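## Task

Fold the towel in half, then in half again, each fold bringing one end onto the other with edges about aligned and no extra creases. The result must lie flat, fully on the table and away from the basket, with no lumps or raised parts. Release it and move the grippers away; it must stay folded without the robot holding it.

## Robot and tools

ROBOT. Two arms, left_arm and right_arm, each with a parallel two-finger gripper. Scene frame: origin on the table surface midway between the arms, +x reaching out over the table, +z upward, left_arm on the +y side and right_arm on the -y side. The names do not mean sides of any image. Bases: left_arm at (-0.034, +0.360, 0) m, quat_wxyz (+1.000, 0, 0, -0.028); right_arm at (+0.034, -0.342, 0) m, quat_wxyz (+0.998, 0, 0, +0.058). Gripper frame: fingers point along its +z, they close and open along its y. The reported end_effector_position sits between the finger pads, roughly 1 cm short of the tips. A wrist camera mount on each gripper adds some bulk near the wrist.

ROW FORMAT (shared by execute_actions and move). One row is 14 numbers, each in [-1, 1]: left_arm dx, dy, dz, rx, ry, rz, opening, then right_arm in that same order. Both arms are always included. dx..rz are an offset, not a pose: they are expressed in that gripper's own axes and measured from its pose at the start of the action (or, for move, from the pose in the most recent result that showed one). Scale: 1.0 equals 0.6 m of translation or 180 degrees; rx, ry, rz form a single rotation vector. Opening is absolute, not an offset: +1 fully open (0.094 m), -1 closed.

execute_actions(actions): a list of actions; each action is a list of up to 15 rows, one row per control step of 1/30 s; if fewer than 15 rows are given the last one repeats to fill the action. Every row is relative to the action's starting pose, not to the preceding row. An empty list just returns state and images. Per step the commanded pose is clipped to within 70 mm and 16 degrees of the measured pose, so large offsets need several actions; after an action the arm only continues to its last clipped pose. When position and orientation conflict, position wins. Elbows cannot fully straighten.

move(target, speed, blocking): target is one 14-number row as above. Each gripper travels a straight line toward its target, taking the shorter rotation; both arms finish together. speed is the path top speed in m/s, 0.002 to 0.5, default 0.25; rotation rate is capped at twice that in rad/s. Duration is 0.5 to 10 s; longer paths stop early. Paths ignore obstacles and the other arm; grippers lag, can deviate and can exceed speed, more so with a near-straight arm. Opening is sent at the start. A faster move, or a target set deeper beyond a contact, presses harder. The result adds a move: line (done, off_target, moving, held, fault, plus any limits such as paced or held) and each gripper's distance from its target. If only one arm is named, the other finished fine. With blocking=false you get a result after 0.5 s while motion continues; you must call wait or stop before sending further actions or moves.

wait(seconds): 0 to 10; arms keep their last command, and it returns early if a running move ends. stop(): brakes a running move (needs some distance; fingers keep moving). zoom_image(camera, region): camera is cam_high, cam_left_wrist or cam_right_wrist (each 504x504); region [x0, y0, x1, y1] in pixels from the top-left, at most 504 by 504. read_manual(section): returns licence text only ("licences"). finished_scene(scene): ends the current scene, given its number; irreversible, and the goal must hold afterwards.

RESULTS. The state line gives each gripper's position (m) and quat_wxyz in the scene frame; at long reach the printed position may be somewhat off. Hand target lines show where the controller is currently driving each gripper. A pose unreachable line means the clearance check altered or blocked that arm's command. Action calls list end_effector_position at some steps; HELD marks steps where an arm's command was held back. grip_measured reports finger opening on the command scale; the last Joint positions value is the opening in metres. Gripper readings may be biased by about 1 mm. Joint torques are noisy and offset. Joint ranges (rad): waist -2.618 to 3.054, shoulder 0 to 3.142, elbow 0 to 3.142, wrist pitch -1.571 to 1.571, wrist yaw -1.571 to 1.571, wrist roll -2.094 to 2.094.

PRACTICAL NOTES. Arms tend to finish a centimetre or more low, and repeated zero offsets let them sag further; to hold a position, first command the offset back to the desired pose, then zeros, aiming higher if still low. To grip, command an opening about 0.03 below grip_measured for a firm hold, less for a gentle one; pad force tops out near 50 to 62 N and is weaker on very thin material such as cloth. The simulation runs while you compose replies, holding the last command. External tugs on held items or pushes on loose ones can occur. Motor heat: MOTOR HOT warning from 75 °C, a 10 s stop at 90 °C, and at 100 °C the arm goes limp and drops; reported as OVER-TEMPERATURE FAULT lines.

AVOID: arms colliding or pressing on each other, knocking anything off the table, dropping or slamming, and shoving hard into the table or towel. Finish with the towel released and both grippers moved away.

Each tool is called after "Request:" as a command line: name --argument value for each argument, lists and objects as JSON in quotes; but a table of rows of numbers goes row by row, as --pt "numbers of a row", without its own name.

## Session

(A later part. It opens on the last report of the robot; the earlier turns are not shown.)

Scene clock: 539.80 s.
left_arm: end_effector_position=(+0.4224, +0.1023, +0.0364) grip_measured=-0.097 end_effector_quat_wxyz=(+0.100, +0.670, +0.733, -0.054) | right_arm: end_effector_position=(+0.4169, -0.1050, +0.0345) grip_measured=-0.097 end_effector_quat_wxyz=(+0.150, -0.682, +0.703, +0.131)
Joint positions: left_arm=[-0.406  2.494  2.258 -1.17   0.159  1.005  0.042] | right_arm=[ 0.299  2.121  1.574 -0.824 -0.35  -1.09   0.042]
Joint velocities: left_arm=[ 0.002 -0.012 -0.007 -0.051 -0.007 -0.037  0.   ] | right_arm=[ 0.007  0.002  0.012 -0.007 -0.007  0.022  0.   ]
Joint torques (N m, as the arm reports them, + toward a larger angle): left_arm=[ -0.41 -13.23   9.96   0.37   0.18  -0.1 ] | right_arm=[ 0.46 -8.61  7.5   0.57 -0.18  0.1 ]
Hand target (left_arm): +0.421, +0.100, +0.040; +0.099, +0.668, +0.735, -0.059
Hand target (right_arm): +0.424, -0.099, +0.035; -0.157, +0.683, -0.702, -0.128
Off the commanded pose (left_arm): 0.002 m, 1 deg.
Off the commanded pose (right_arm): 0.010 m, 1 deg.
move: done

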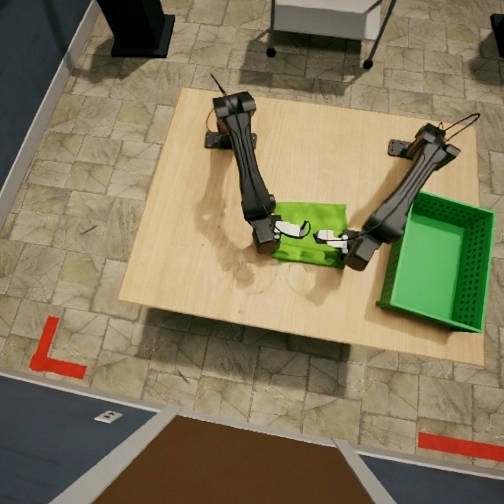

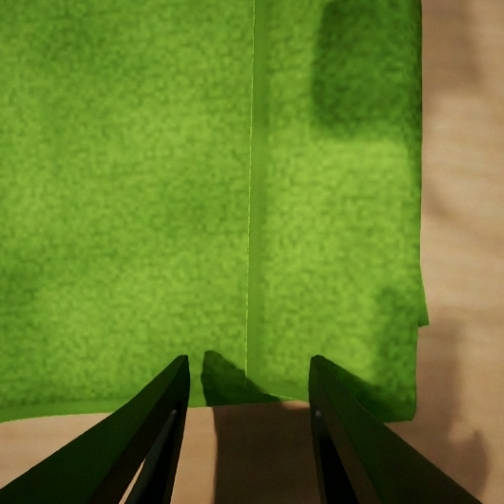

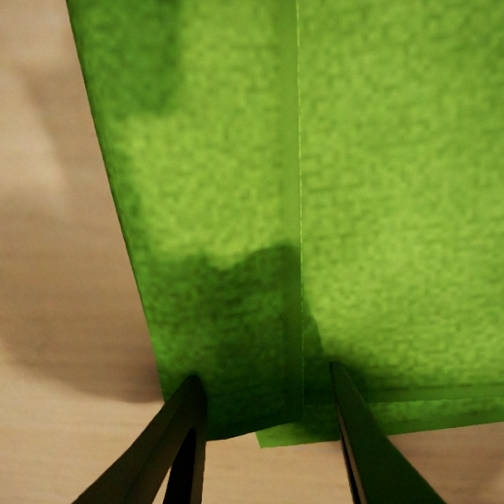

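Request:
execute_actions --actions '[[[0,0,0.04,0,0,0,-0.1, 0,-0.012,0.04,0,0,0,-0.1]],[[0,0,0,0,0,0,-1, 0,0,0.0,0,0,0,-1]],[[0,0,0,0,0,0,-1, 0,0,0.0,0,0,0,-1]],[[-0.02,0,-0.07,0,0,0,-1, -0.03,0,-0.07,0,0,0,-1]]]'

Scene clock: 547.43 s.
left_arm: end_effector_position=(+0.4282, +0.1014, +0.0600) grip_measured=-0.977 end_effector_quat_wxyz=(+0.108, +0.670, +0.733, -0.047) | right_arm: end_effector_position=(+0.4229, -0.1012, +0.0565) grip_measured=-0.959 end_effector_quat_wxyz=(+0.156, -0.680, +0.704, +0.132)
Joint positions: left_arm=[-0.406  2.51   2.381 -1.258  0.149  1.004  0.001] | right_arm=[ 0.299  2.117  1.654 -0.897 -0.356 -1.083  0.002]
Joint velocities: left_arm=[-0.007  0.017 -0.002 -0.11   0.022 -0.022 -0.001] | right_arm=[-0.002 -0.007  0.002 -0.095 -0.037  0.007 -0.   ]
Joint torques (N m, as the arm reports them, + toward a larger angle): left_arm=[ -0.6  -13.94   9.93   0.35   0.14  -0.06] | right_arm=[  0.01 -10.77   7.4    0.36  -0.18   0.06]
Hand target (left_arm): +0.424, +0.099, +0.066; +0.105, +0.670, +0.734, -0.050
Hand target (right_arm): +0.424, -0.100, +0.067; -0.160, +0.680, -0.703, -0.131
Off the commanded pose (left_arm): 0.007 m, 1 deg.
Off the commanded pose (right_arm): 0.011 m, 1 deg.
Step readings (end_effector_position; steps 1 to 15: 1st action; 16 to 30: 2nd action; 31 to 45: 3rd action; 46 to 60: 4th action):
0: left_arm (+0.4217, +0.1027, +0.0362) | right_arm (+0.4170, -0.1051, +0.0344)
1: left_arm (+0.4220, +0.1026, +0.0346) | right_arm (+0.4176, -0.1048, +0.0333)
2: left_arm (+0.4232, +0.1021, +0.0332) | right_arm (+0.4196, -0.1039, +0.0316)
4: left_arm (+0.4240, +0.1022, +0.0275) | right_arm (+0.4216, -0.1030, +0.0250)
8: left_arm (+0.4243, +0.1021, +0.0212) | right_arm (+0.4232, -0.1017, +0.0209)
15: left_arm (+0.4251, +0.1017, +0.0216) | right_arm (+0.4236, -0.1015, +0.0210)
16: left_arm (+0.4251, +0.1017, +0.0216) | right_arm (+0.4236, -0.1015, +0.0210)
17: left_arm (+0.4251, +0.1017, +0.0216) | right_arm (+0.4244, -0.1011, +0.0212)
19: left_arm (+0.4270, +0.1011, +0.0220) | right_arm (+0.4257, -0.1003, +0.0217)
23: left_arm (+0.4269, +0.1011, +0.0220) | right_arm (+0.4255, -0.1000, +0.0217)
30: left_arm (+0.4269, +0.1011, +0.0220) | right_arm (+0.4255, -0.1000, +0.0217)
31: left_arm (+0.4269, +0.1011, +0.0220) | right_arm (+0.4255, -0.1000, +0.0218)
32: left_arm (+0.4269, +0.1011, +0.0220) | right_arm (+0.4255, -0.1000, +0.0218)
34: left_arm (+0.4269, +0.1011, +0.0220) | right_arm (+0.4255, -0.1000, +0.0218)
38: left_arm (+0.4269, +0.1011, +0.0220) | right_arm (+0.4255, -0.1000, +0.0218)
45: left_arm (+0.4269, +0.1011, +0.0220) | right_arm (+0.4255, -0.1000, +0.0218)
46: left_arm (+0.4268, +0.1012, +0.0260) | right_arm (+0.4251, -0.1001, +0.0249)
47: left_arm (+0.4267, +0.1016, +0.0298) | right_arm (+0.4240, -0.1006, +0.0283)
49: left_arm (+0.4293, +0.1005, +0.0418) | right_arm (+0.4249, -0.1002, +0.0391)
53: left_arm (+0.4342, +0.0982, +0.0591) | right_arm (+0.4273, -0.0991, +0.0560)
60: end_effector_position above

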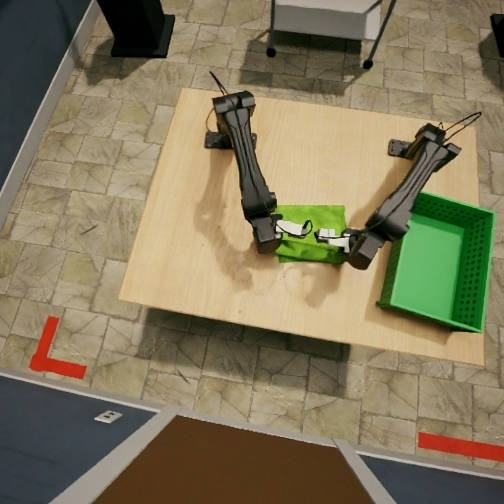

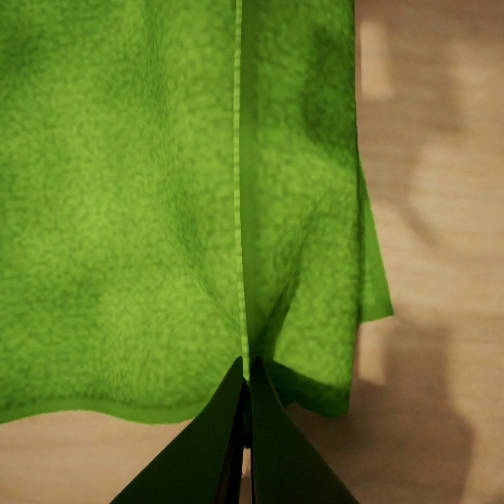

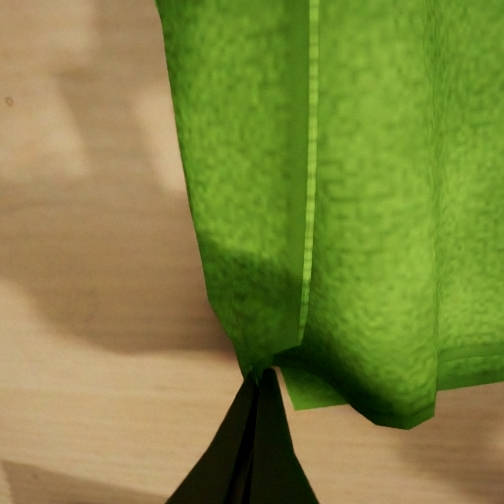

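Request:
move --target '[0,-0.08,0,0,0,0,-1, 0,0.06,0,0,0,0,-1]' --speed 0.06

Request:
execute_actions --actions '[[[0,0,0,0,0,0,0.5, 0,0,0,0,0,0,0.5]],[[0,0,-0.08,0,0,0,0.5, 0,0,-0.08,0,0,0,0.5]],[[0.1,-0.05,-0.03,0,0,0,0.2, 0.1,0.05,-0.03,0,0,0,0.2]]]'

Request:
zoom_image --camera "cam_high" --region '[210, 150, 410, 350]'

Scene clock: 555.70 s.
left_arm: end_effector_position=(+0.3807, +0.1016, +0.0481) grip_measured=-0.977 end_effector_quat_wxyz=(+0.095, +0.671, +0.734, -0.047) | right_arm: end_effector_position=(+0.3920, -0.1016, +0.0511) grip_measured=-0.959 end_effector_quat_wxyz=(+0.151, -0.678, +0.706, +0.134)
Joint positions: left_arm=[-0.454  2.302  1.968 -1.072  0.135  0.96   0.001] | right_arm=[ 0.33   2.02   1.487 -0.824 -0.35  -1.047  0.002]
Joint velocities: left_arm=[-0.017 -0.007 -0.002 -0.007 -0.037 -0.037 -0.001] | right_arm=[ 0.002 -0.007 -0.002  0.022  0.007  0.037 -0.   ]
Joint torques (N m, as the arm reports them, + toward a larger angle): left_arm=[ -0.57 -14.48   6.09   0.65   0.17  -0.11] | right_arm=[  0.64 -10.89   3.91   0.6   -0.18   0.09]
Hand target (left_arm): +0.380, +0.097, +0.056; +0.108, +0.670, +0.733, -0.047
Hand target (right_arm): +0.387, -0.100, +0.056; -0.155, +0.680, -0.704, -0.133
Off the commanded pose (left_arm): 0.010 m, 1 deg.
Off the commanded pose (right_arm): 0.007 m, 1 deg.
move: done

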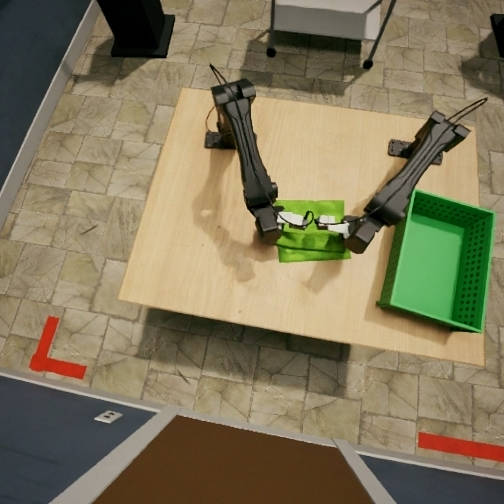

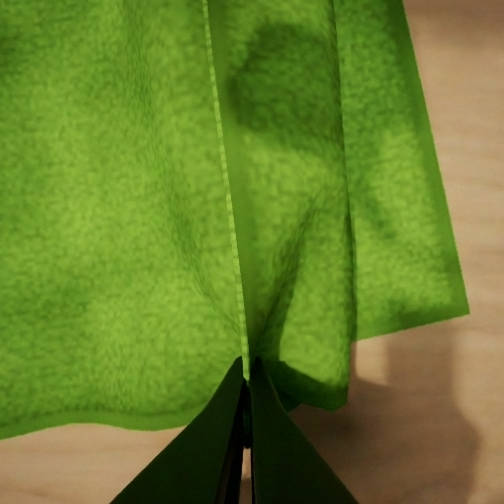

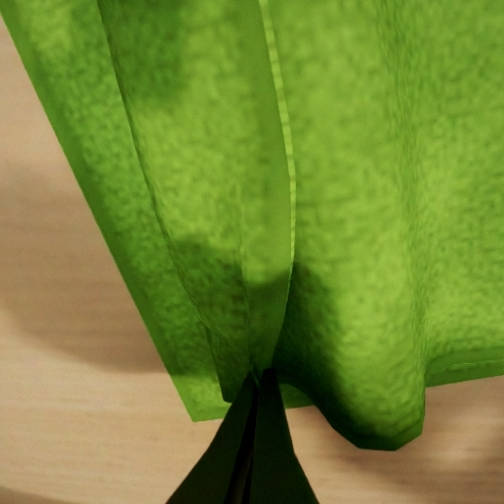

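Scene clock: 557.20 s.
left_arm: end_effector_position=(+0.3414, +0.1741, +0.0867) grip_measured=+0.203 end_effector_quat_wxyz=(+0.078, +0.665, +0.742, -0.038) | right_arm: end_effector_position=(+0.3611, -0.1846, +0.0735) grip_measured=+0.203 end_effector_quat_wxyz=(+0.134, -0.672, +0.717, +0.129)
Joint positions: left_arm=[-0.355  2.027  1.692 -1.111  0.121  1.043  0.057] | right_arm=[ 0.157  1.815  1.312 -0.942 -0.353 -1.21   0.057]
Joint velocities: left_arm=[-0.017  0.007  0.012  0.066 -0.007  0.11   0.001] | right_arm=[-0.022 -0.007  0.007 -0.037 -0.037  0.007 -0.001]
Joint torques (N m, as the arm reports them, + toward a larger angle): left_arm=[ -0.61 -11.63   5.6    0.58   0.26   0.06] | right_arm=[ 0.38 -9.06  4.04  0.45 -0.34 -0.01]
Hand target (left_arm): +0.341, +0.168, +0.090; +0.092, +0.672, +0.734, -0.042
Hand target (right_arm): +0.357, -0.181, +0.078; -0.144, +0.678, -0.708, -0.132
Off the commanded pose (left_arm): 0.007 m, 2 deg.
Off the commanded pose (right_arm): 0.007 m, 2 deg.
Step readings (end_effector_position; steps 1 to 15: 1st action; 16 to 30: 2nd action; 31 to 45: 3rd action):
0: left_arm (+0.3807, +0.1016, +0.0481) | right_arm (+0.3920, -0.1016, +0.0511)
1: left_arm (+0.3808, +0.1017, +0.0481) | right_arm (+0.3920, -0.1016, +0.0511)
2: left_arm (+0.3809, +0.1018, +0.0481) | right_arm (+0.3920, -0.1016, +0.0511)
4: left_arm (+0.3810, +0.1021, +0.0481) | right_arm (+0.3920, -0.1016, +0.0511)
8: left_arm (+0.3812, +0.1024, +0.0480) | right_arm (+0.3920, -0.1016, +0.0511)
15: left_arm (+0.3813, +0.1025, +0.0480) | right_arm (+0.3920, -0.1016, +0.0511)
16: left_arm (+0.3805, +0.1032, +0.0505) | right_arm (+0.3911, -0.1029, +0.0531)
17: left_arm (+0.3786, +0.1047, +0.0531) | right_arm (+0.3888, -0.1058, +0.0555)
19: left_arm (+0.3779, +0.1056, +0.0642) | right_arm (+0.3883, -0.1117, +0.0653)
23: left_arm (+0.3805, +0.1058, +0.0840) | right_arm (+0.3929, -0.1176, +0.0830)
30: left_arm (+0.3771, +0.1087, +0.0867) | right_arm (+0.3891, -0.1198, +0.0844)
31: left_arm (+0.3755, +0.1116, +0.0851) | right_arm (+0.3880, -0.1227, +0.0827)
32: left_arm (+0.3649, +0.1209, +0.0813) | right_arm (+0.3803, -0.1317, +0.0792)
34: left_arm (+0.3410, +0.1472, +0.0762) | right_arm (+0.3626, -0.1578, +0.0725)
38: left_arm (+0.3315, +0.1766, +0.0804) | right_arm (+0.3587, -0.1847, +0.0714)
45: end_effector_position above

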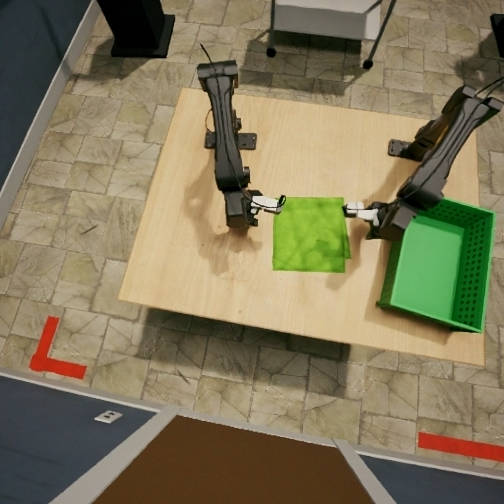

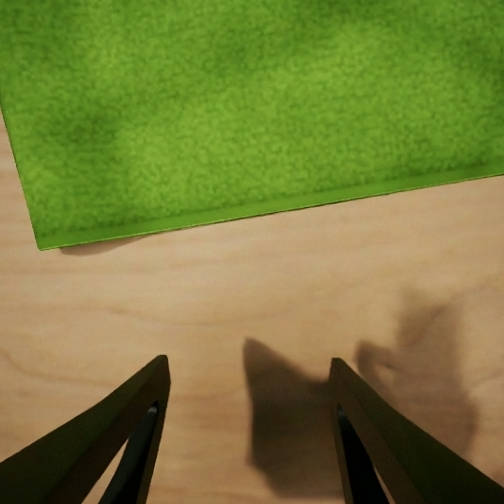

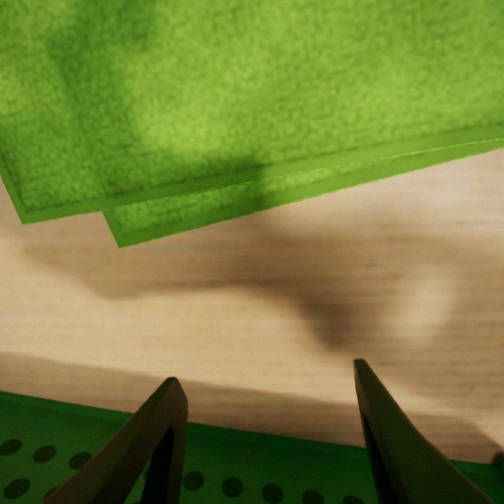

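Region (210, 150, 410, 350) of cam_high's 504x504 image, scaled by 2.520, with more detail than that image has.

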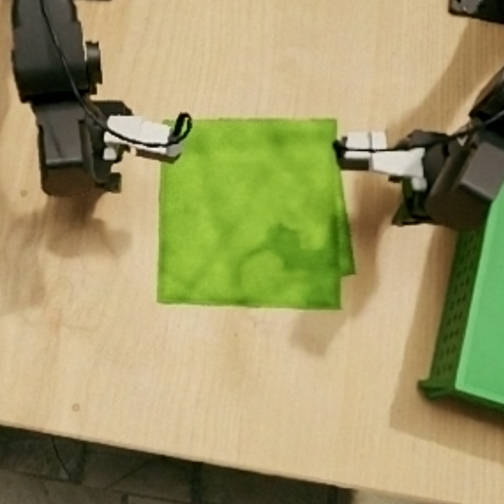

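Request:
move --target '[-0.117,0.223,0.1,0,0,0,-0.1, -0.113,-0.232,0.097,0,0,0,-0.1]' --speed 0.12

Scene clock: 568.10 s.
left_arm: end_effector_position=(+0.4798, +0.1154, +0.0404) grip_measured=-0.097 end_effector_quat_wxyz=(+0.131, +0.659, +0.740, -0.017) | right_arm: end_effector_position=(+0.5063, -0.1138, +0.0451) grip_measured=-0.097 end_effector_quat_wxyz=(+0.140, -0.670, +0.718, +0.126)
Joint positions: left_arm=[-0.355  2.787  2.83  -1.374  0.112  1.03   0.042] | right_arm=[ 0.216  2.492  2.259 -1.176 -0.345 -1.14   0.042]
Joint velocities: left_arm=[-0.007 -0.007  0.007 -0.022 -0.022  0.022 -0.001] | right_arm=[ 0.022  0.007  0.037 -0.007 -0.007 -0.037 -0.   ]
Joint torques (N m, as the arm reports them, + toward a larger angle): left_arm=[ -0.35 -14.62  10.03   0.77   0.16  -0.12] | right_arm=[  0.93 -10.89   7.76   0.29  -0.18   0.08]
Hand target (left_arm): +0.485, +0.109, +0.047; +0.149, +0.656, +0.739, -0.015
Hand target (right_arm): +0.505, -0.108, +0.043; -0.135, +0.672, -0.717, -0.129
Off the commanded pose (left_arm): 0.009 m, 7 deg.
Off the commanded pose (right_arm): 0.005 m, 1 deg.
elbow stopped short (left arm): the move would have taken joint 3 (elbow) straighter than the controller allows; a more bent joint 3 avoids this.
move: off_target (left_arm)

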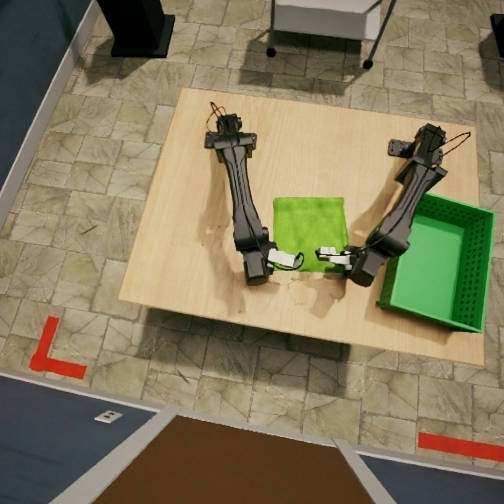

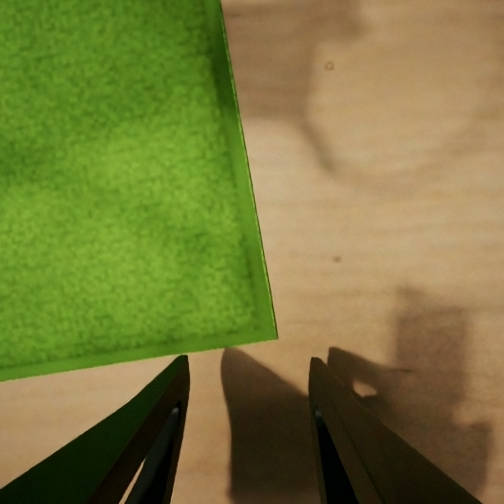

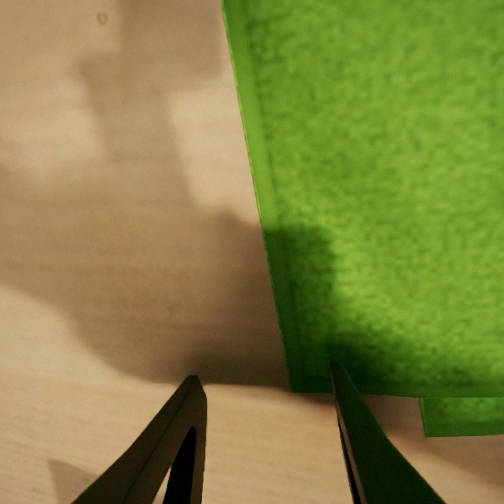

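Request:
execute_actions --actions '[[[0,-0.028,0,0.05,0,0,-0.1, -0.02,0,0,0,0,0,-0.1]],[[0,0,0.06,0,0,0,-0.1, 0,0,0.065,0,0,0,-0.1]],[[0,0,0,0,0,0,-1, 0,0,0.0,0,0,0,-1]],[[0,0,0,0,0,0,-1, 0,0,0.0,0,0,0,-1]],[[-0.02,0,-0.1,0,0,0,-1, -0.04,0,-0.1,0,0,0,-1]]]'

Scene clock: 577.93 s.
left_arm: end_effector_position=(+0.4678, +0.1119, +0.0772) grip_measured=-0.990 end_effector_quat_wxyz=(+0.144, +0.663, +0.734, -0.034) | right_arm: end_effector_position=(+0.5165, -0.0957, +0.0952) grip_measured=-0.978 end_effector_quat_wxyz=(+0.170, -0.668, +0.716, +0.112)
Joint positions: left_arm=[-0.355  2.721  2.843 -1.438  0.155  1.038  0.   ] | right_arm=[ 0.245  2.526  2.509 -1.314 -0.335 -1.1    0.001]
Joint velocities: left_arm=[-0.002 -0.012  0.007 -0.154  0.081 -0.095 -0.001] | right_arm=[-0.032 -0.012  0.085 -0.183 -0.007  0.022 -0.001]
Joint torques (N m, as the arm reports them, + toward a larger angle): left_arm=[ -0.03 -14.81   8.59   0.54   0.16  -0.11] | right_arm=[  0.11 -10.49   7.59   0.42  -0.22   0.04]
Hand target (left_arm): +0.464, +0.113, +0.081; +0.141, +0.660, +0.737, -0.039
Hand target (right_arm): +0.511, -0.097, +0.089; -0.153, +0.668, -0.719, -0.121
Off the commanded pose (left_arm): 0.006 m, 3 deg.
Off the commanded pose (right_arm): 0.009 m, 2 deg.
elbow stopped short (left arm): the move would have taken joint 3 (elbow) straighter than the controller allows; a more bent joint 3 avoids this.
Step readings (end_effector_position; steps 1 to 15: 1st action; 16 to 30: 2nd action; 31 to 45: 3rd action; 46 to 60: 4th action; 61 to 75: 5th action):
0: left_arm (+0.4798, +0.1154, +0.0405) | right_arm (+0.5057, -0.1140, +0.0450)
1: left_arm (+0.4787, +0.1148, +0.0404) | right_arm (+0.5058, -0.1137, +0.0457)
2: left_arm (+0.4763, +0.1141, +0.0402) | right_arm (+0.5065, -0.1132, +0.0464)
4: left_arm (+0.4720, +0.1132, +0.0397) | right_arm (+0.5079, -0.1113, +0.0488)
8: left_arm (+0.4664, +0.1126, +0.0376) | right_arm (+0.5089, -0.1078, +0.0520)
15: left_arm (+0.4630, +0.1126, +0.0342) | right_arm (+0.5080, -0.1076, +0.0520)
16: left_arm (+0.4635, +0.1125, +0.0324) | right_arm (+0.5086, -0.1069, +0.0495)
17: left_arm (+0.4653, +0.1119, +0.0307) | right_arm (+0.5105, -0.1056, +0.0471)
19: left_arm (+0.4673, +0.1114, +0.0228) | right_arm (+0.5107, -0.1032, +0.0385)
23: left_arm (+0.4700, +0.1091, +0.0195) | right_arm (+0.5098, -0.0988, +0.0250)
30: left_arm (+0.4701, +0.1091, +0.0195) | right_arm (+0.5125, -0.0964, +0.0240)
31: left_arm (+0.4702, +0.1090, +0.0208) | right_arm (+0.5125, -0.0964, +0.0240)
32: left_arm (+0.4701, +0.1091, +0.0208) | right_arm (+0.5125, -0.0964, +0.0240)
34: left_arm (+0.4700, +0.1091, +0.0208) | right_arm (+0.5125, -0.0964, +0.0240)
38: left_arm (+0.4702, +0.1093, +0.0207) | right_arm (+0.5125, -0.0964, +0.0240)
45: left_arm (+0.4702, +0.1094, +0.0207) | right_arm (+0.5125, -0.0964, +0.0240)
46: left_arm (+0.4702, +0.1094, +0.0207) | right_arm (+0.5125, -0.0964, +0.0240)
47: left_arm (+0.4702, +0.1094, +0.0207) | right_arm (+0.5125, -0.0964, +0.0240)
49: left_arm (+0.4702, +0.1094, +0.0207) | right_arm (+0.5125, -0.0964, +0.0240)
53: left_arm (+0.4702, +0.1094, +0.0207) | right_arm (+0.5125, -0.0964, +0.0240)
60: left_arm (+0.4702, +0.1094, +0.0207) | right_arm (+0.5125, -0.0964, +0.0240)
61: left_arm (+0.4700, +0.1098, +0.0243) | right_arm (+0.5121, -0.0969, +0.0283)
62: left_arm (+0.4680, +0.1111, +0.0271) | right_arm (+0.5108, -0.0977, +0.0333)
64: left_arm (+0.4672, +0.1120, +0.0402) | right_arm (+0.5141, -0.0966, +0.0513)
68: left_arm (+0.4693, +0.1111, +0.0685) | right_arm (+0.5230, -0.0932, +0.0839)
75: end_effector_position above

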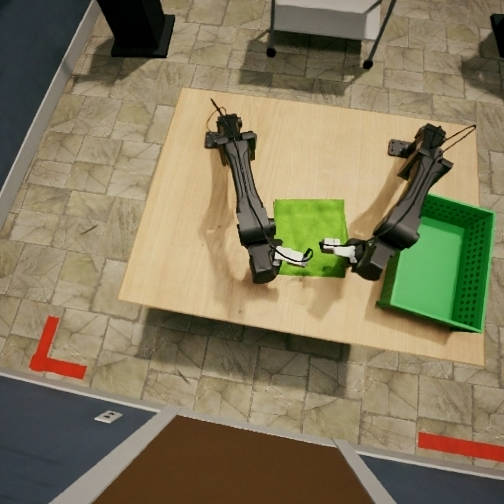

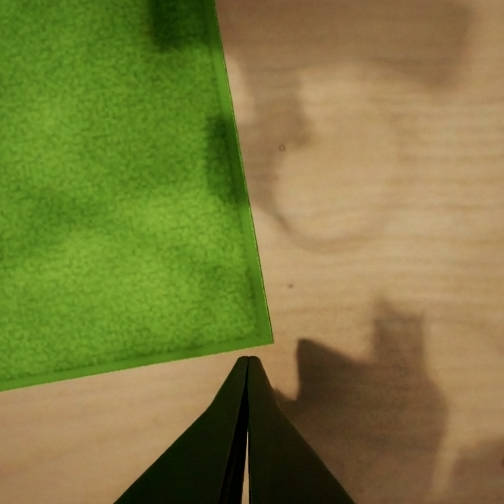

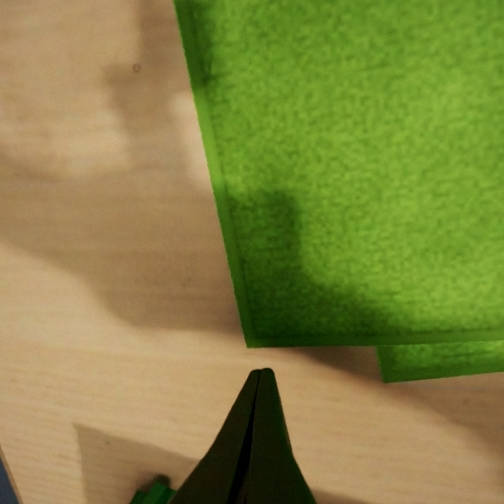

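Request:
execute_actions --actions '[]'

Scene clock: 601.23 s.
left_arm: end_effector_position=(+0.4664, +0.1125, +0.0768) grip_measured=-0.990 end_effector_quat_wxyz=(+0.141, +0.663, +0.734, -0.035) | right_arm: end_effector_position=(+0.5110, -0.0977, +0.0945) grip_measured=-0.978 end_effector_quat_wxyz=(+0.159, -0.668, +0.718, +0.116)
Joint positions: left_arm=[-0.355  2.721  2.843 -1.444  0.155  1.038  0.   ] | right_arm=[ 0.245  2.526  2.512 -1.342 -0.335 -1.1    0.001]
Joint velocities: left_arm=[-0.007 -0.022 -0.002  0.037 -0.007 -0.022  0.   ] | right_arm=[ 0.022 -0.007  0.002 -0.022  0.081 -0.007  0.   ]
Joint torques (N m, as the arm reports them, + toward a larger angle): left_arm=[  0.11 -14.74   8.61   0.49   0.18  -0.1 ] | right_arm=[  0.11 -10.51   7.59   0.41  -0.2    0.02]
Hand target (left_arm): +0.464, +0.113, +0.081; +0.141, +0.660, +0.737, -0.039
Hand target (right_arm): +0.511, -0.097, +0.089; -0.153, +0.668, -0.719, -0.121
Off the commanded pose (left_arm): 0.005 m, 3 deg.
Off the commanded pose (right_arm): 0.006 m, 1 deg.

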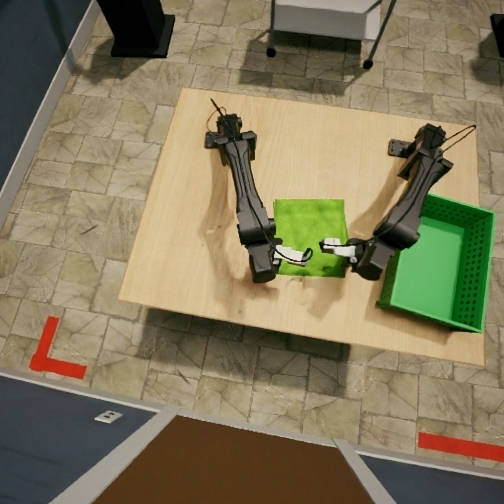

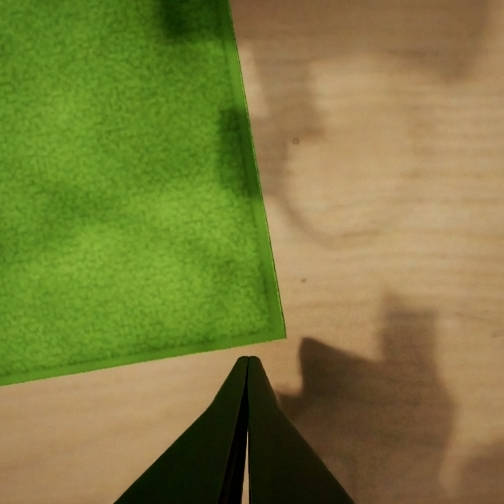

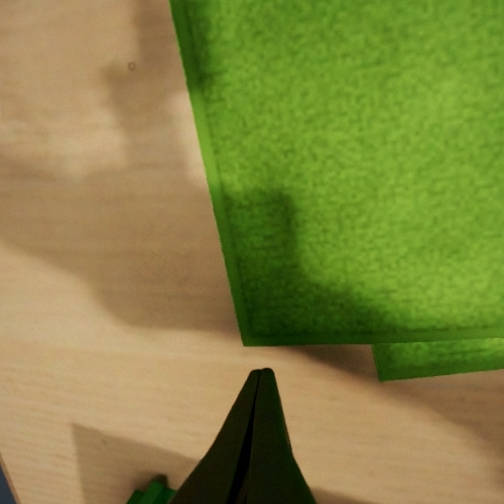

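Request:
move --target '[-0.029,-0.042,0.141,0,0,0,-1,0.022,0.095,0.167,0,0,0,-1]' --speed 0.1

Request:
move --target '[0.024,-0.215,-0.019,0,0,0,-1,0.019,0.216,0.0,0,0,0,-1]' --speed 0.08

Scene clock: 624.33 s.
left_arm: end_effector_position=(+0.4653, +0.0803, +0.0190) grip_measured=-0.990 end_effector_quat_wxyz=(+0.154, +0.661, +0.734, -0.023) | right_arm: end_effector_position=(+0.4790, -0.0706, +0.0228) grip_measured=-0.978 end_effector_quat_wxyz=(+0.193, -0.662, +0.716, +0.107)
Joint positions: left_arm=[-0.418  2.621  2.405 -1.066  0.121  0.974  0.   ] | right_arm=[ 0.321  2.316  1.827 -0.767 -0.319 -1.003  0.001]
Joint velocities: left_arm=[ 0.007 -0.022  0.002  0.066  0.037 -0.022 -0.001] | right_arm=[-0.017 -0.022 -0.002 -0.022  0.007  0.022  0.   ]
Joint torques (N m, as the arm reports them, + toward a larger angle): left_arm=[ -1.46 -12.9    4.39   0.98   0.22  -0.16] | right_arm=[ 1.46 -9.73  2.38  0.75 -0.14  0.07]
Hand target (left_arm): +0.456, +0.072, -0.002; +0.141, +0.663, +0.734, -0.035
Hand target (right_arm): +0.459, -0.069, -0.004; -0.158, +0.668, -0.718, -0.117
Off the commanded pose (left_arm): 0.025 m, 2 deg.
Off the commanded pose (right_arm): 0.034 m, 4 deg.
move: off_target (left_arm, right_arm)

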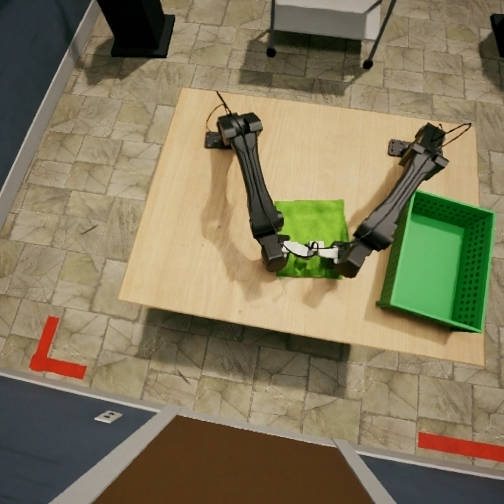

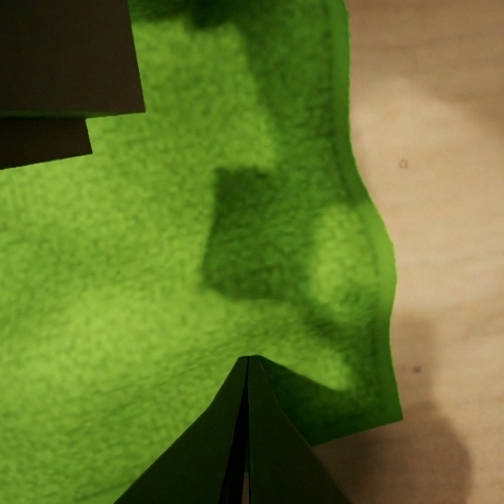

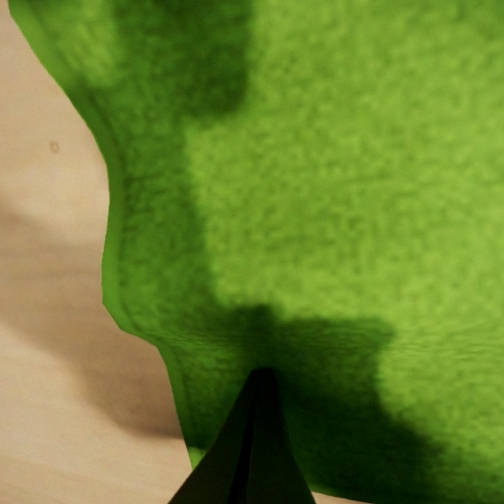

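Scene clock: 626.27 s.
left_arm: end_effector_position=(+0.3564, +0.0808, +0.0167) grip_measured=-0.990 end_effector_quat_wxyz=(+0.184, +0.658, +0.730, -0.006) | right_arm: end_effector_position=(+0.3732, -0.0612, +0.0210) grip_measured=-0.979 end_effector_quat_wxyz=(+0.230, -0.658, +0.709, +0.101)
Joint positions: left_arm=[-0.545  2.118  1.489 -0.575  0.06   0.854  0.   ] | right_arm=[ 0.464  1.941  1.186 -0.379 -0.27  -0.856  0.001]
Joint velocities: left_arm=[-0.022 -0.007  0.002  0.007  0.022 -0.022 -0.001] | right_arm=[-0.007 -0.012  0.012 -0.037 -0.037 -0.007 -0.   ]
Joint torques (N m, as the arm reports them, + toward a larger angle): left_arm=[ -1.26 -11.03   4.3    0.59   0.24  -0.14] | right_arm=[ 1.19 -8.67  2.48  0.57 -0.11  0.07]
Hand target (left_arm): +0.336, +0.083, +0.004; +0.155, +0.661, +0.734, -0.022
Hand target (right_arm): +0.350, -0.069, +0.006; -0.193, +0.662, -0.716, -0.108
Off the commanded pose (left_arm): 0.024 m, 4 deg.
Off the commanded pose (right_arm): 0.029 m, 4 deg.
move: off_target (left_arm, right_arm)

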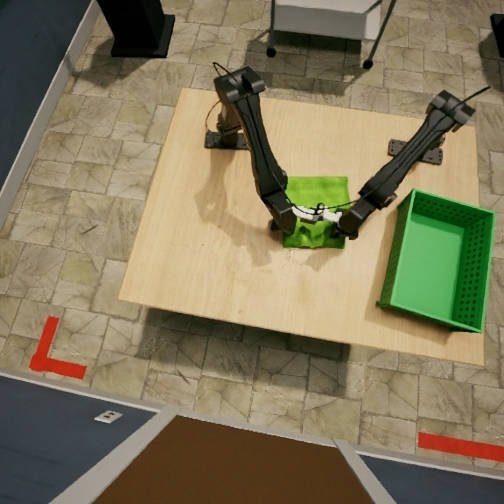

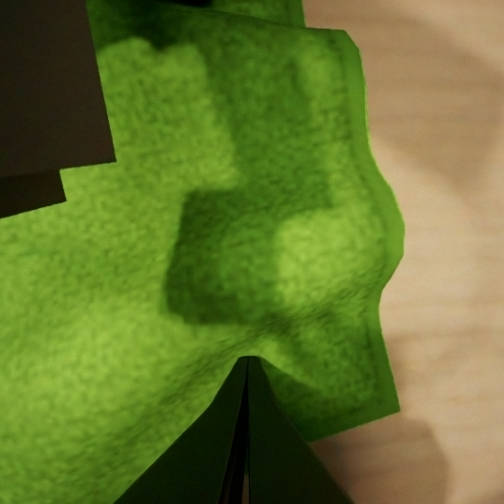

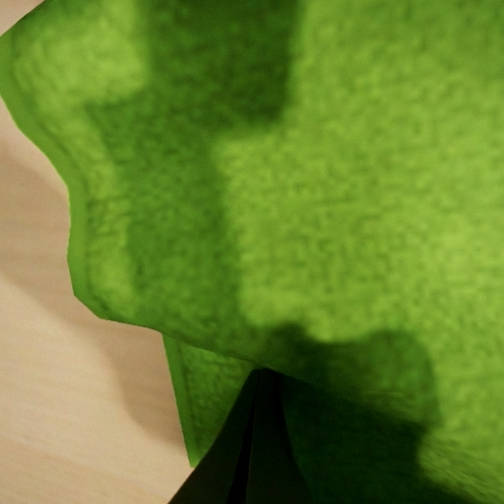

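Request:
move --target '[0,0,-0.2,0,0,0,-1,0,0,-0.2,0,0,0,-1]' --speed 0.15

Request:
move --target '[0.05,0.05,0,-0.004,0.129,-0.461,0.2,0.03,-0.05,0,0.071,0.163,0.466,0.2]'

Scene clock: 635.13 s.
left_arm: end_effector_position=(+0.3235, +0.1119, +0.1169) grip_measured=-0.990 end_effector_quat_wxyz=(+0.176, +0.659, +0.731, -0.003) | right_arm: end_effector_position=(+0.3480, -0.1149, +0.1119) grip_measured=-0.979 end_effector_quat_wxyz=(+0.217, -0.660, +0.713, +0.095)
Joint positions: left_arm=[-0.53   1.872  1.55  -0.899  0.056  0.871  0.   ] | right_arm=[ 0.374  1.665  1.24  -0.76  -0.29  -0.947  0.001]
Joint velocities: left_arm=[ 0.007 -0.012  0.012  0.022 -0.007  0.007  0.   ] | right_arm=[-0.002  0.002 -0.002 -0.007  0.007 -0.022  0.001]
Joint torques (N m, as the arm reports them, + toward a larger angle): left_arm=[  0.76 -10.37   9.9    0.66   0.17   0.06] | right_arm=[-0.67 -7.78  7.75  0.68 -0.31  0.  ]
Hand target (left_arm): +0.325, +0.113, +0.128; +0.184, +0.658, +0.730, -0.006
Hand target (right_arm): +0.351, -0.114, +0.126; -0.231, +0.659, -0.709, -0.100
Off the commanded pose (left_arm): 0.012 m, 1 deg.
Off the commanded pose (right_arm): 0.014 m, 2 deg.
move: off_target (left_arm, right_arm)

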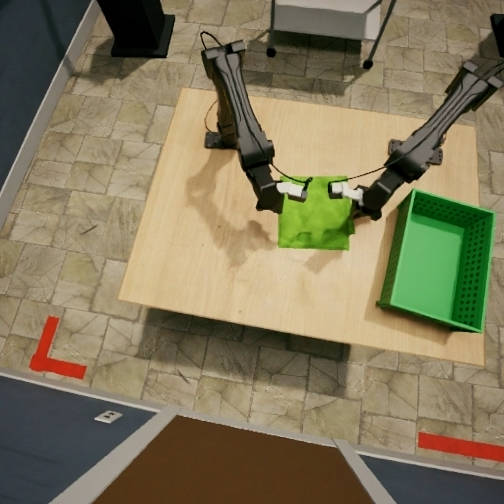

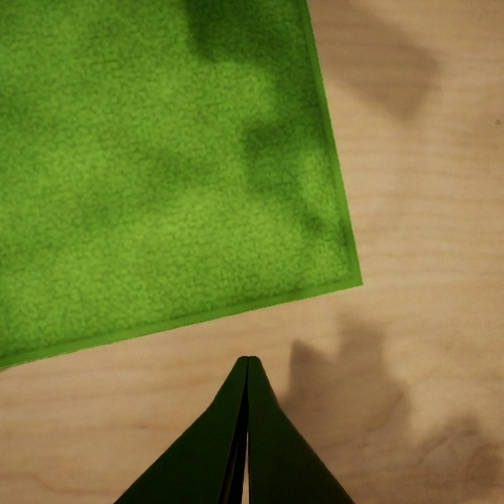

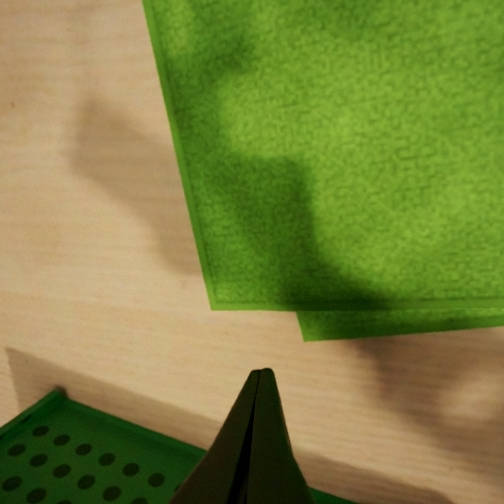

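Scene clock: 638.87 s.
left_arm: end_effector_position=(+0.3478, +0.1422, +0.1147) grip_measured=+0.197 end_effector_quat_wxyz=(-0.003, +0.013, +1.000, +0.011) | right_arm: end_effector_position=(+0.3718, -0.1323, +0.1077) grip_measured=+0.197 end_effector_quat_wxyz=(-0.007, -0.005, +1.000, -0.008)
Joint positions: left_arm=[-0.471  2.297  2.245 -1.534 -0.017 -0.503  0.056] | right_arm=[ 0.439  2.087  1.878 -1.382  0.007  0.547  0.056]
Joint velocities: left_arm=[-0.007 -0.017 -0.017 -0.037  0.007  0.022  0.   ] | right_arm=[-0.022  0.002 -0.002 -0.037  0.007  0.095 -0.001]
Joint torques (N m, as the arm reports them, + toward a larger angle): left_arm=[  0.71 -11.35   9.38   0.07   0.05  -0.11] | right_arm=[-0.53 -8.19  7.44  0.05  0.1   0.09]
Hand target (left_arm): +0.351, +0.144, +0.117; -0.003, +0.003, +1.000, +0.009
Hand target (right_arm): +0.377, -0.134, +0.108; -0.005, +0.002, +1.000, -0.013
Off the commanded pose (left_arm): 0.004 m, 2 deg.
Off the commanded pose (right_arm): 0.006 m, 1 deg.
move: done

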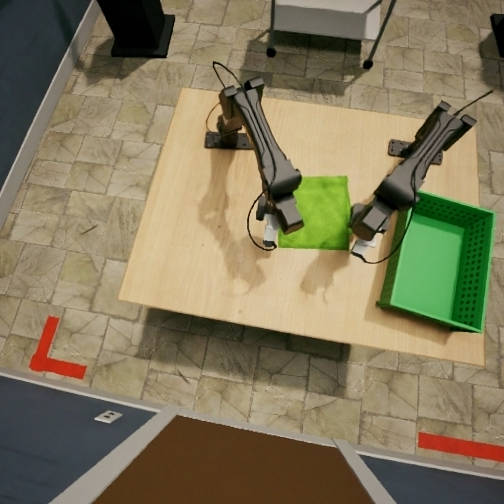

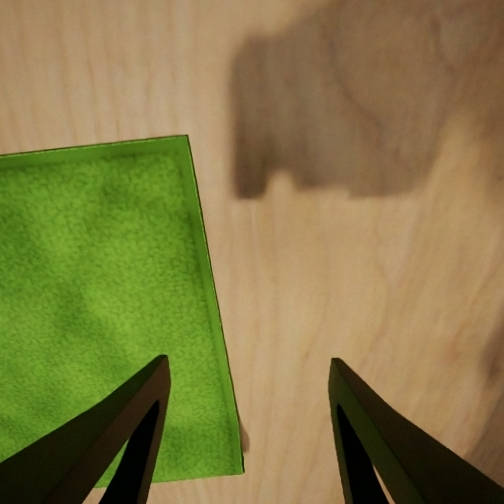

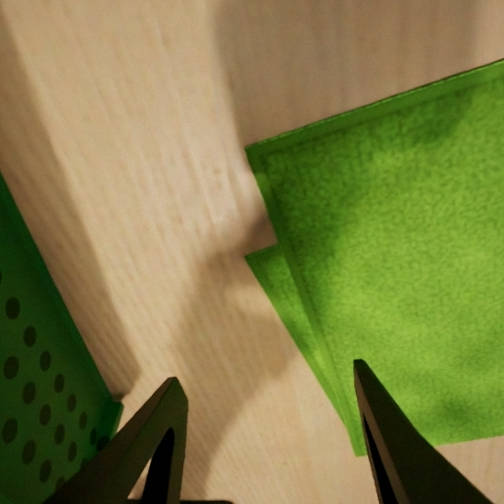

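Request:
move --target '[-0.065,-0.025,0.105,0,0,0,0.2,-0.065,0.035,0.095,0,0,0,0.2]' --speed 0.15

Scene clock: 644.53 s.
left_arm: end_effector_position=(+0.3740, +0.1268, +0.0451) grip_measured=+0.197 end_effector_quat_wxyz=(-0.022, +0.014, +0.999, +0.022) | right_arm: end_effector_position=(+0.3992, -0.1152, +0.0464) grip_measured=+0.197 end_effector_quat_wxyz=(-0.020, -0.005, +1.000, -0.016)
Joint positions: left_arm=[-0.471  2.51   2.344 -1.465 -0.016 -0.5    0.056] | right_arm=[ 0.439  2.277  1.938 -1.283  0.007  0.546  0.056]
Joint velocities: left_arm=[ 0.017 -0.007  0.007 -0.037 -0.051 -0.066  0.001] | right_arm=[-0.002  0.007  0.017 -0.037 -0.007 -0.022 -0.001]
Joint torques (N m, as the arm reports them, + toward a larger angle): left_arm=[  0.89 -13.65   9.49   0.29   0.02   0.08] | right_arm=[ -0.41 -10.12   7.36   0.19   0.02   0.  ]
Hand target (left_arm): +0.386, +0.126, +0.052; -0.002, +0.013, +1.000, +0.011
Hand target (right_arm): +0.409, -0.112, +0.050; -0.007, -0.005, +1.000, -0.008
Off the commanded pose (left_arm): 0.013 m, 3 deg.
Off the commanded pose (right_arm): 0.012 m, 2 deg.
move: off_target (left_arm, right_arm)

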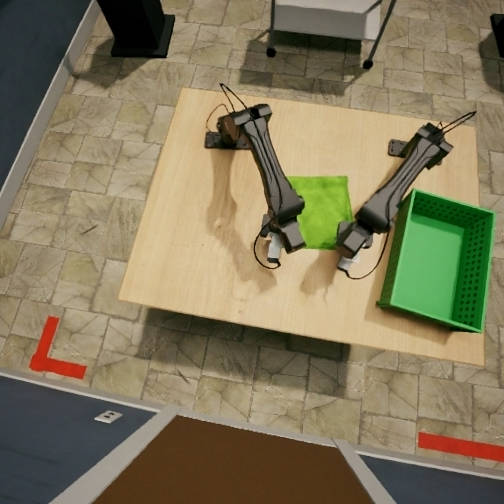

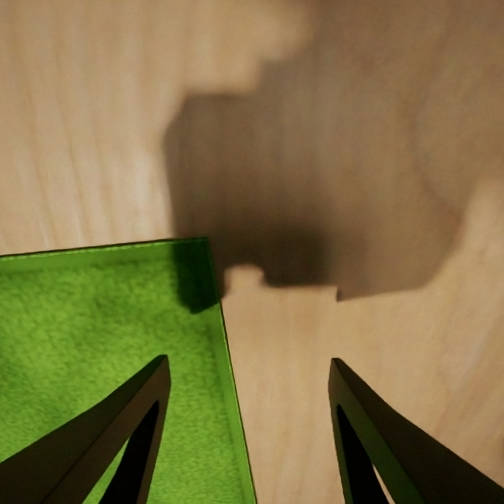

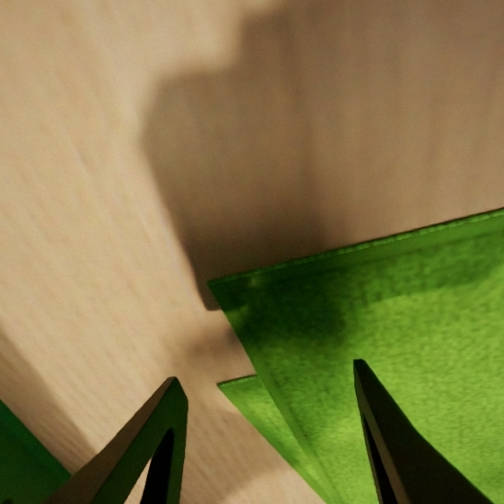

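Request:
execute_actions --actions '[[[-0.025,0,-0.01,0.014,-0.014,-0.009,0.2,-0.035,0.025,-0.01,-0.01,-0.013,0,0.2]],[[0,0,0.1,0,0,0,0.2,0,0,0.1,0,0,0,0.2]],[[0,0,0.03,0,0,0,-1,0,0,0.03,0,0,0,-1]],[[0,0,0.02,0,0,0,-1,0,0,0.02,0,0,0,-1]],[[0,0,-0.1,0,0,0,-1,0,0,-0.1,0,0,0,-1]],[[0,0,-0.02,0,0,0,-1,0,0,-0.02,0,0,0,-1]]]'

Scene clock: 655.23 s.
left_arm: end_effector_position=(+0.3869, +0.1097, +0.0806) grip_measured=-0.967 end_effector_quat_wxyz=(+0.017, +0.008, +0.999, -0.046) | right_arm: end_effector_position=(+0.4195, -0.0912, +0.0714) grip_measured=-0.971 end_effector_quat_wxyz=(+0.015, -0.005, +0.999, +0.039)
Joint positions: left_arm=[-0.459  2.442  2.358 -1.413  0.063 -0.501  0.002] | right_arm=[ 0.438  2.273  2.029 -1.26  -0.05   0.547  0.001]
Joint velocities: left_arm=[-0.012 -0.007  0.002  0.051 -0.022  0.007 -0.   ] | right_arm=[ 0.017  0.002 -0.007  0.051 -0.007  0.066 -0.   ]
Joint torques (N m, as the arm reports them, + toward a larger angle): left_arm=[  0.07 -13.19   9.61   0.13  -0.01  -0.01] | right_arm=[ -0.02 -11.28   8.21   0.1    0.06   0.01]
Hand target (left_arm): +0.387, +0.113, +0.085; +0.016, +0.008, +0.999, -0.041
Hand target (right_arm): +0.424, -0.090, +0.084; +0.026, -0.005, +0.999, +0.042
Off the commanded pose (left_arm): 0.005 m, 1 deg.
Off the commanded pose (right_arm): 0.013 m, 1 deg.
Step readings (end_effector_position; steps 1 to 15: 1st action; 16 to 30: 2nd action; 31 to 45: 3rd action; 46 to 60: 4th action; 61 to 75: 5th action; 76 to 90: 6th action):
0: left_arm (+0.3740, +0.1268, +0.0451) | right_arm (+0.3992, -0.1152, +0.0464)
1: left_arm (+0.3743, +0.1265, +0.0451) | right_arm (+0.4002, -0.1146, +0.0473)
2: left_arm (+0.3749, +0.1260, +0.0450) | right_arm (+0.4042, -0.1122, +0.0485)
4: left_arm (+0.3768, +0.1263, +0.0449) | right_arm (+0.4125, -0.1070, +0.0507)
8: left_arm (+0.3796, +0.1281, +0.0449) | right_arm (+0.4170, -0.1042, +0.0534)
15: left_arm (+0.3803, +0.1279, +0.0448) | right_arm (+0.4171, -0.1041, +0.0525)
16: left_arm (+0.3800, +0.1281, +0.0395) | right_arm (+0.4174, -0.1039, +0.0475)
17: left_arm (+0.3784, +0.1290, +0.0329) | right_arm (+0.4170, -0.1042, +0.0407)
19: left_arm (+0.3711, +0.1324, +0.0146) | right_arm (+0.4111, -0.1079, +0.0214)
23: left_arm (+0.3803, +0.1299, +0.0151) | right_arm (+0.4198, -0.1041, +0.0190)
30: left_arm (+0.3842, +0.1271, +0.0157) | right_arm (+0.4224, -0.1019, +0.0176)
31: left_arm (+0.3844, +0.1261, +0.0157) | right_arm (+0.4229, -0.1011, +0.0176)
32: left_arm (+0.3851, +0.1240, +0.0159) | right_arm (+0.4247, -0.0987, +0.0177)
34: left_arm (+0.3865, +0.1174, +0.0159) | right_arm (+0.4271, -0.0935, +0.0180)
38: left_arm (+0.3867, +0.1140, +0.0160) | right_arm (+0.4275, -0.0902, +0.0183)
45: left_arm (+0.3867, +0.1140, +0.0160) | right_arm (+0.4275, -0.0899, +0.0183)
46: left_arm (+0.3868, +0.1135, +0.0160) | right_arm (+0.4275, -0.0893, +0.0183)
47: left_arm (+0.3868, +0.1133, +0.0160) | right_arm (+0.4275, -0.0889, +0.0184)
49: left_arm (+0.3868, +0.1132, +0.0161) | right_arm (+0.4275, -0.0889, +0.0184)
53: left_arm (+0.3868, +0.1132, +0.0161) | right_arm (+0.4275, -0.0889, +0.0184)
60: left_arm (+0.3868, +0.1132, +0.0161) | right_arm (+0.4275, -0.0889, +0.0184)
61: left_arm (+0.3868, +0.1129, +0.0217) | right_arm (+0.4268, -0.0891, +0.0230)
62: left_arm (+0.3861, +0.1126, +0.0269) | right_arm (+0.4253, -0.0893, +0.0276)
64: left_arm (+0.3892, +0.1101, +0.0433) | right_arm (+0.4269, -0.0878, +0.0434)
68: left_arm (+0.3941, +0.1073, +0.0696) | right_arm (+0.4303, -0.0858, +0.0689)
75: left_arm (+0.3868, +0.1114, +0.0732) | right_arm (+0.4243, -0.0894, +0.0718)
76: left_arm (+0.3866, +0.1113, +0.0742) | right_arm (+0.4237, -0.0895, +0.0717)
77: left_arm (+0.3866, +0.1109, +0.0750) | right_arm (+0.4228, -0.0898, +0.0717)
79: left_arm (+0.3874, +0.1101, +0.0779) | right_arm (+0.4214, -0.0903, +0.0716)
83: left_arm (+0.3882, +0.1094, +0.0806) | right_arm (+0.4200, -0.0911, +0.0715)
90: end_effector_position above

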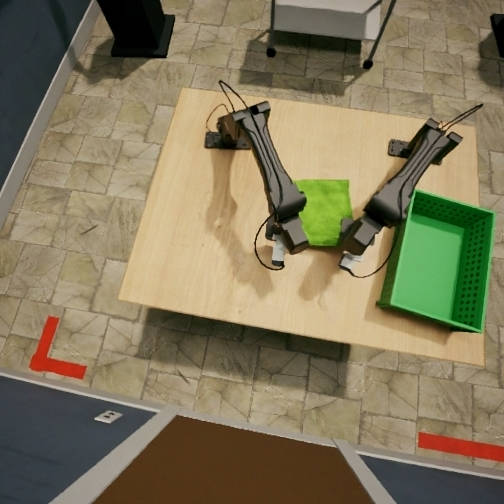

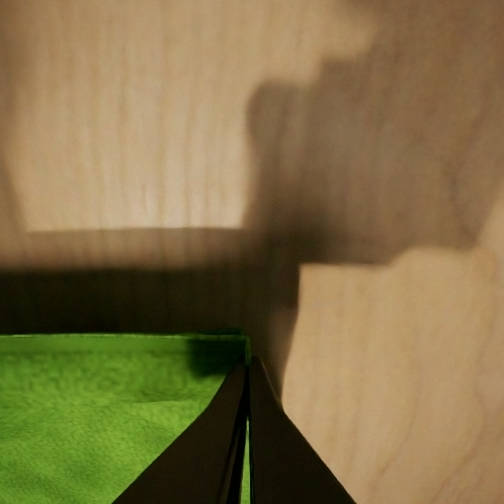

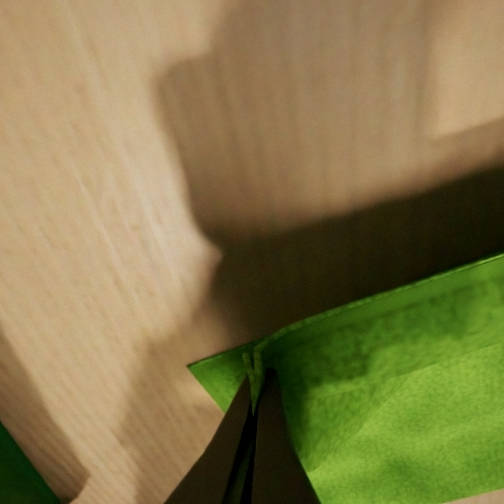

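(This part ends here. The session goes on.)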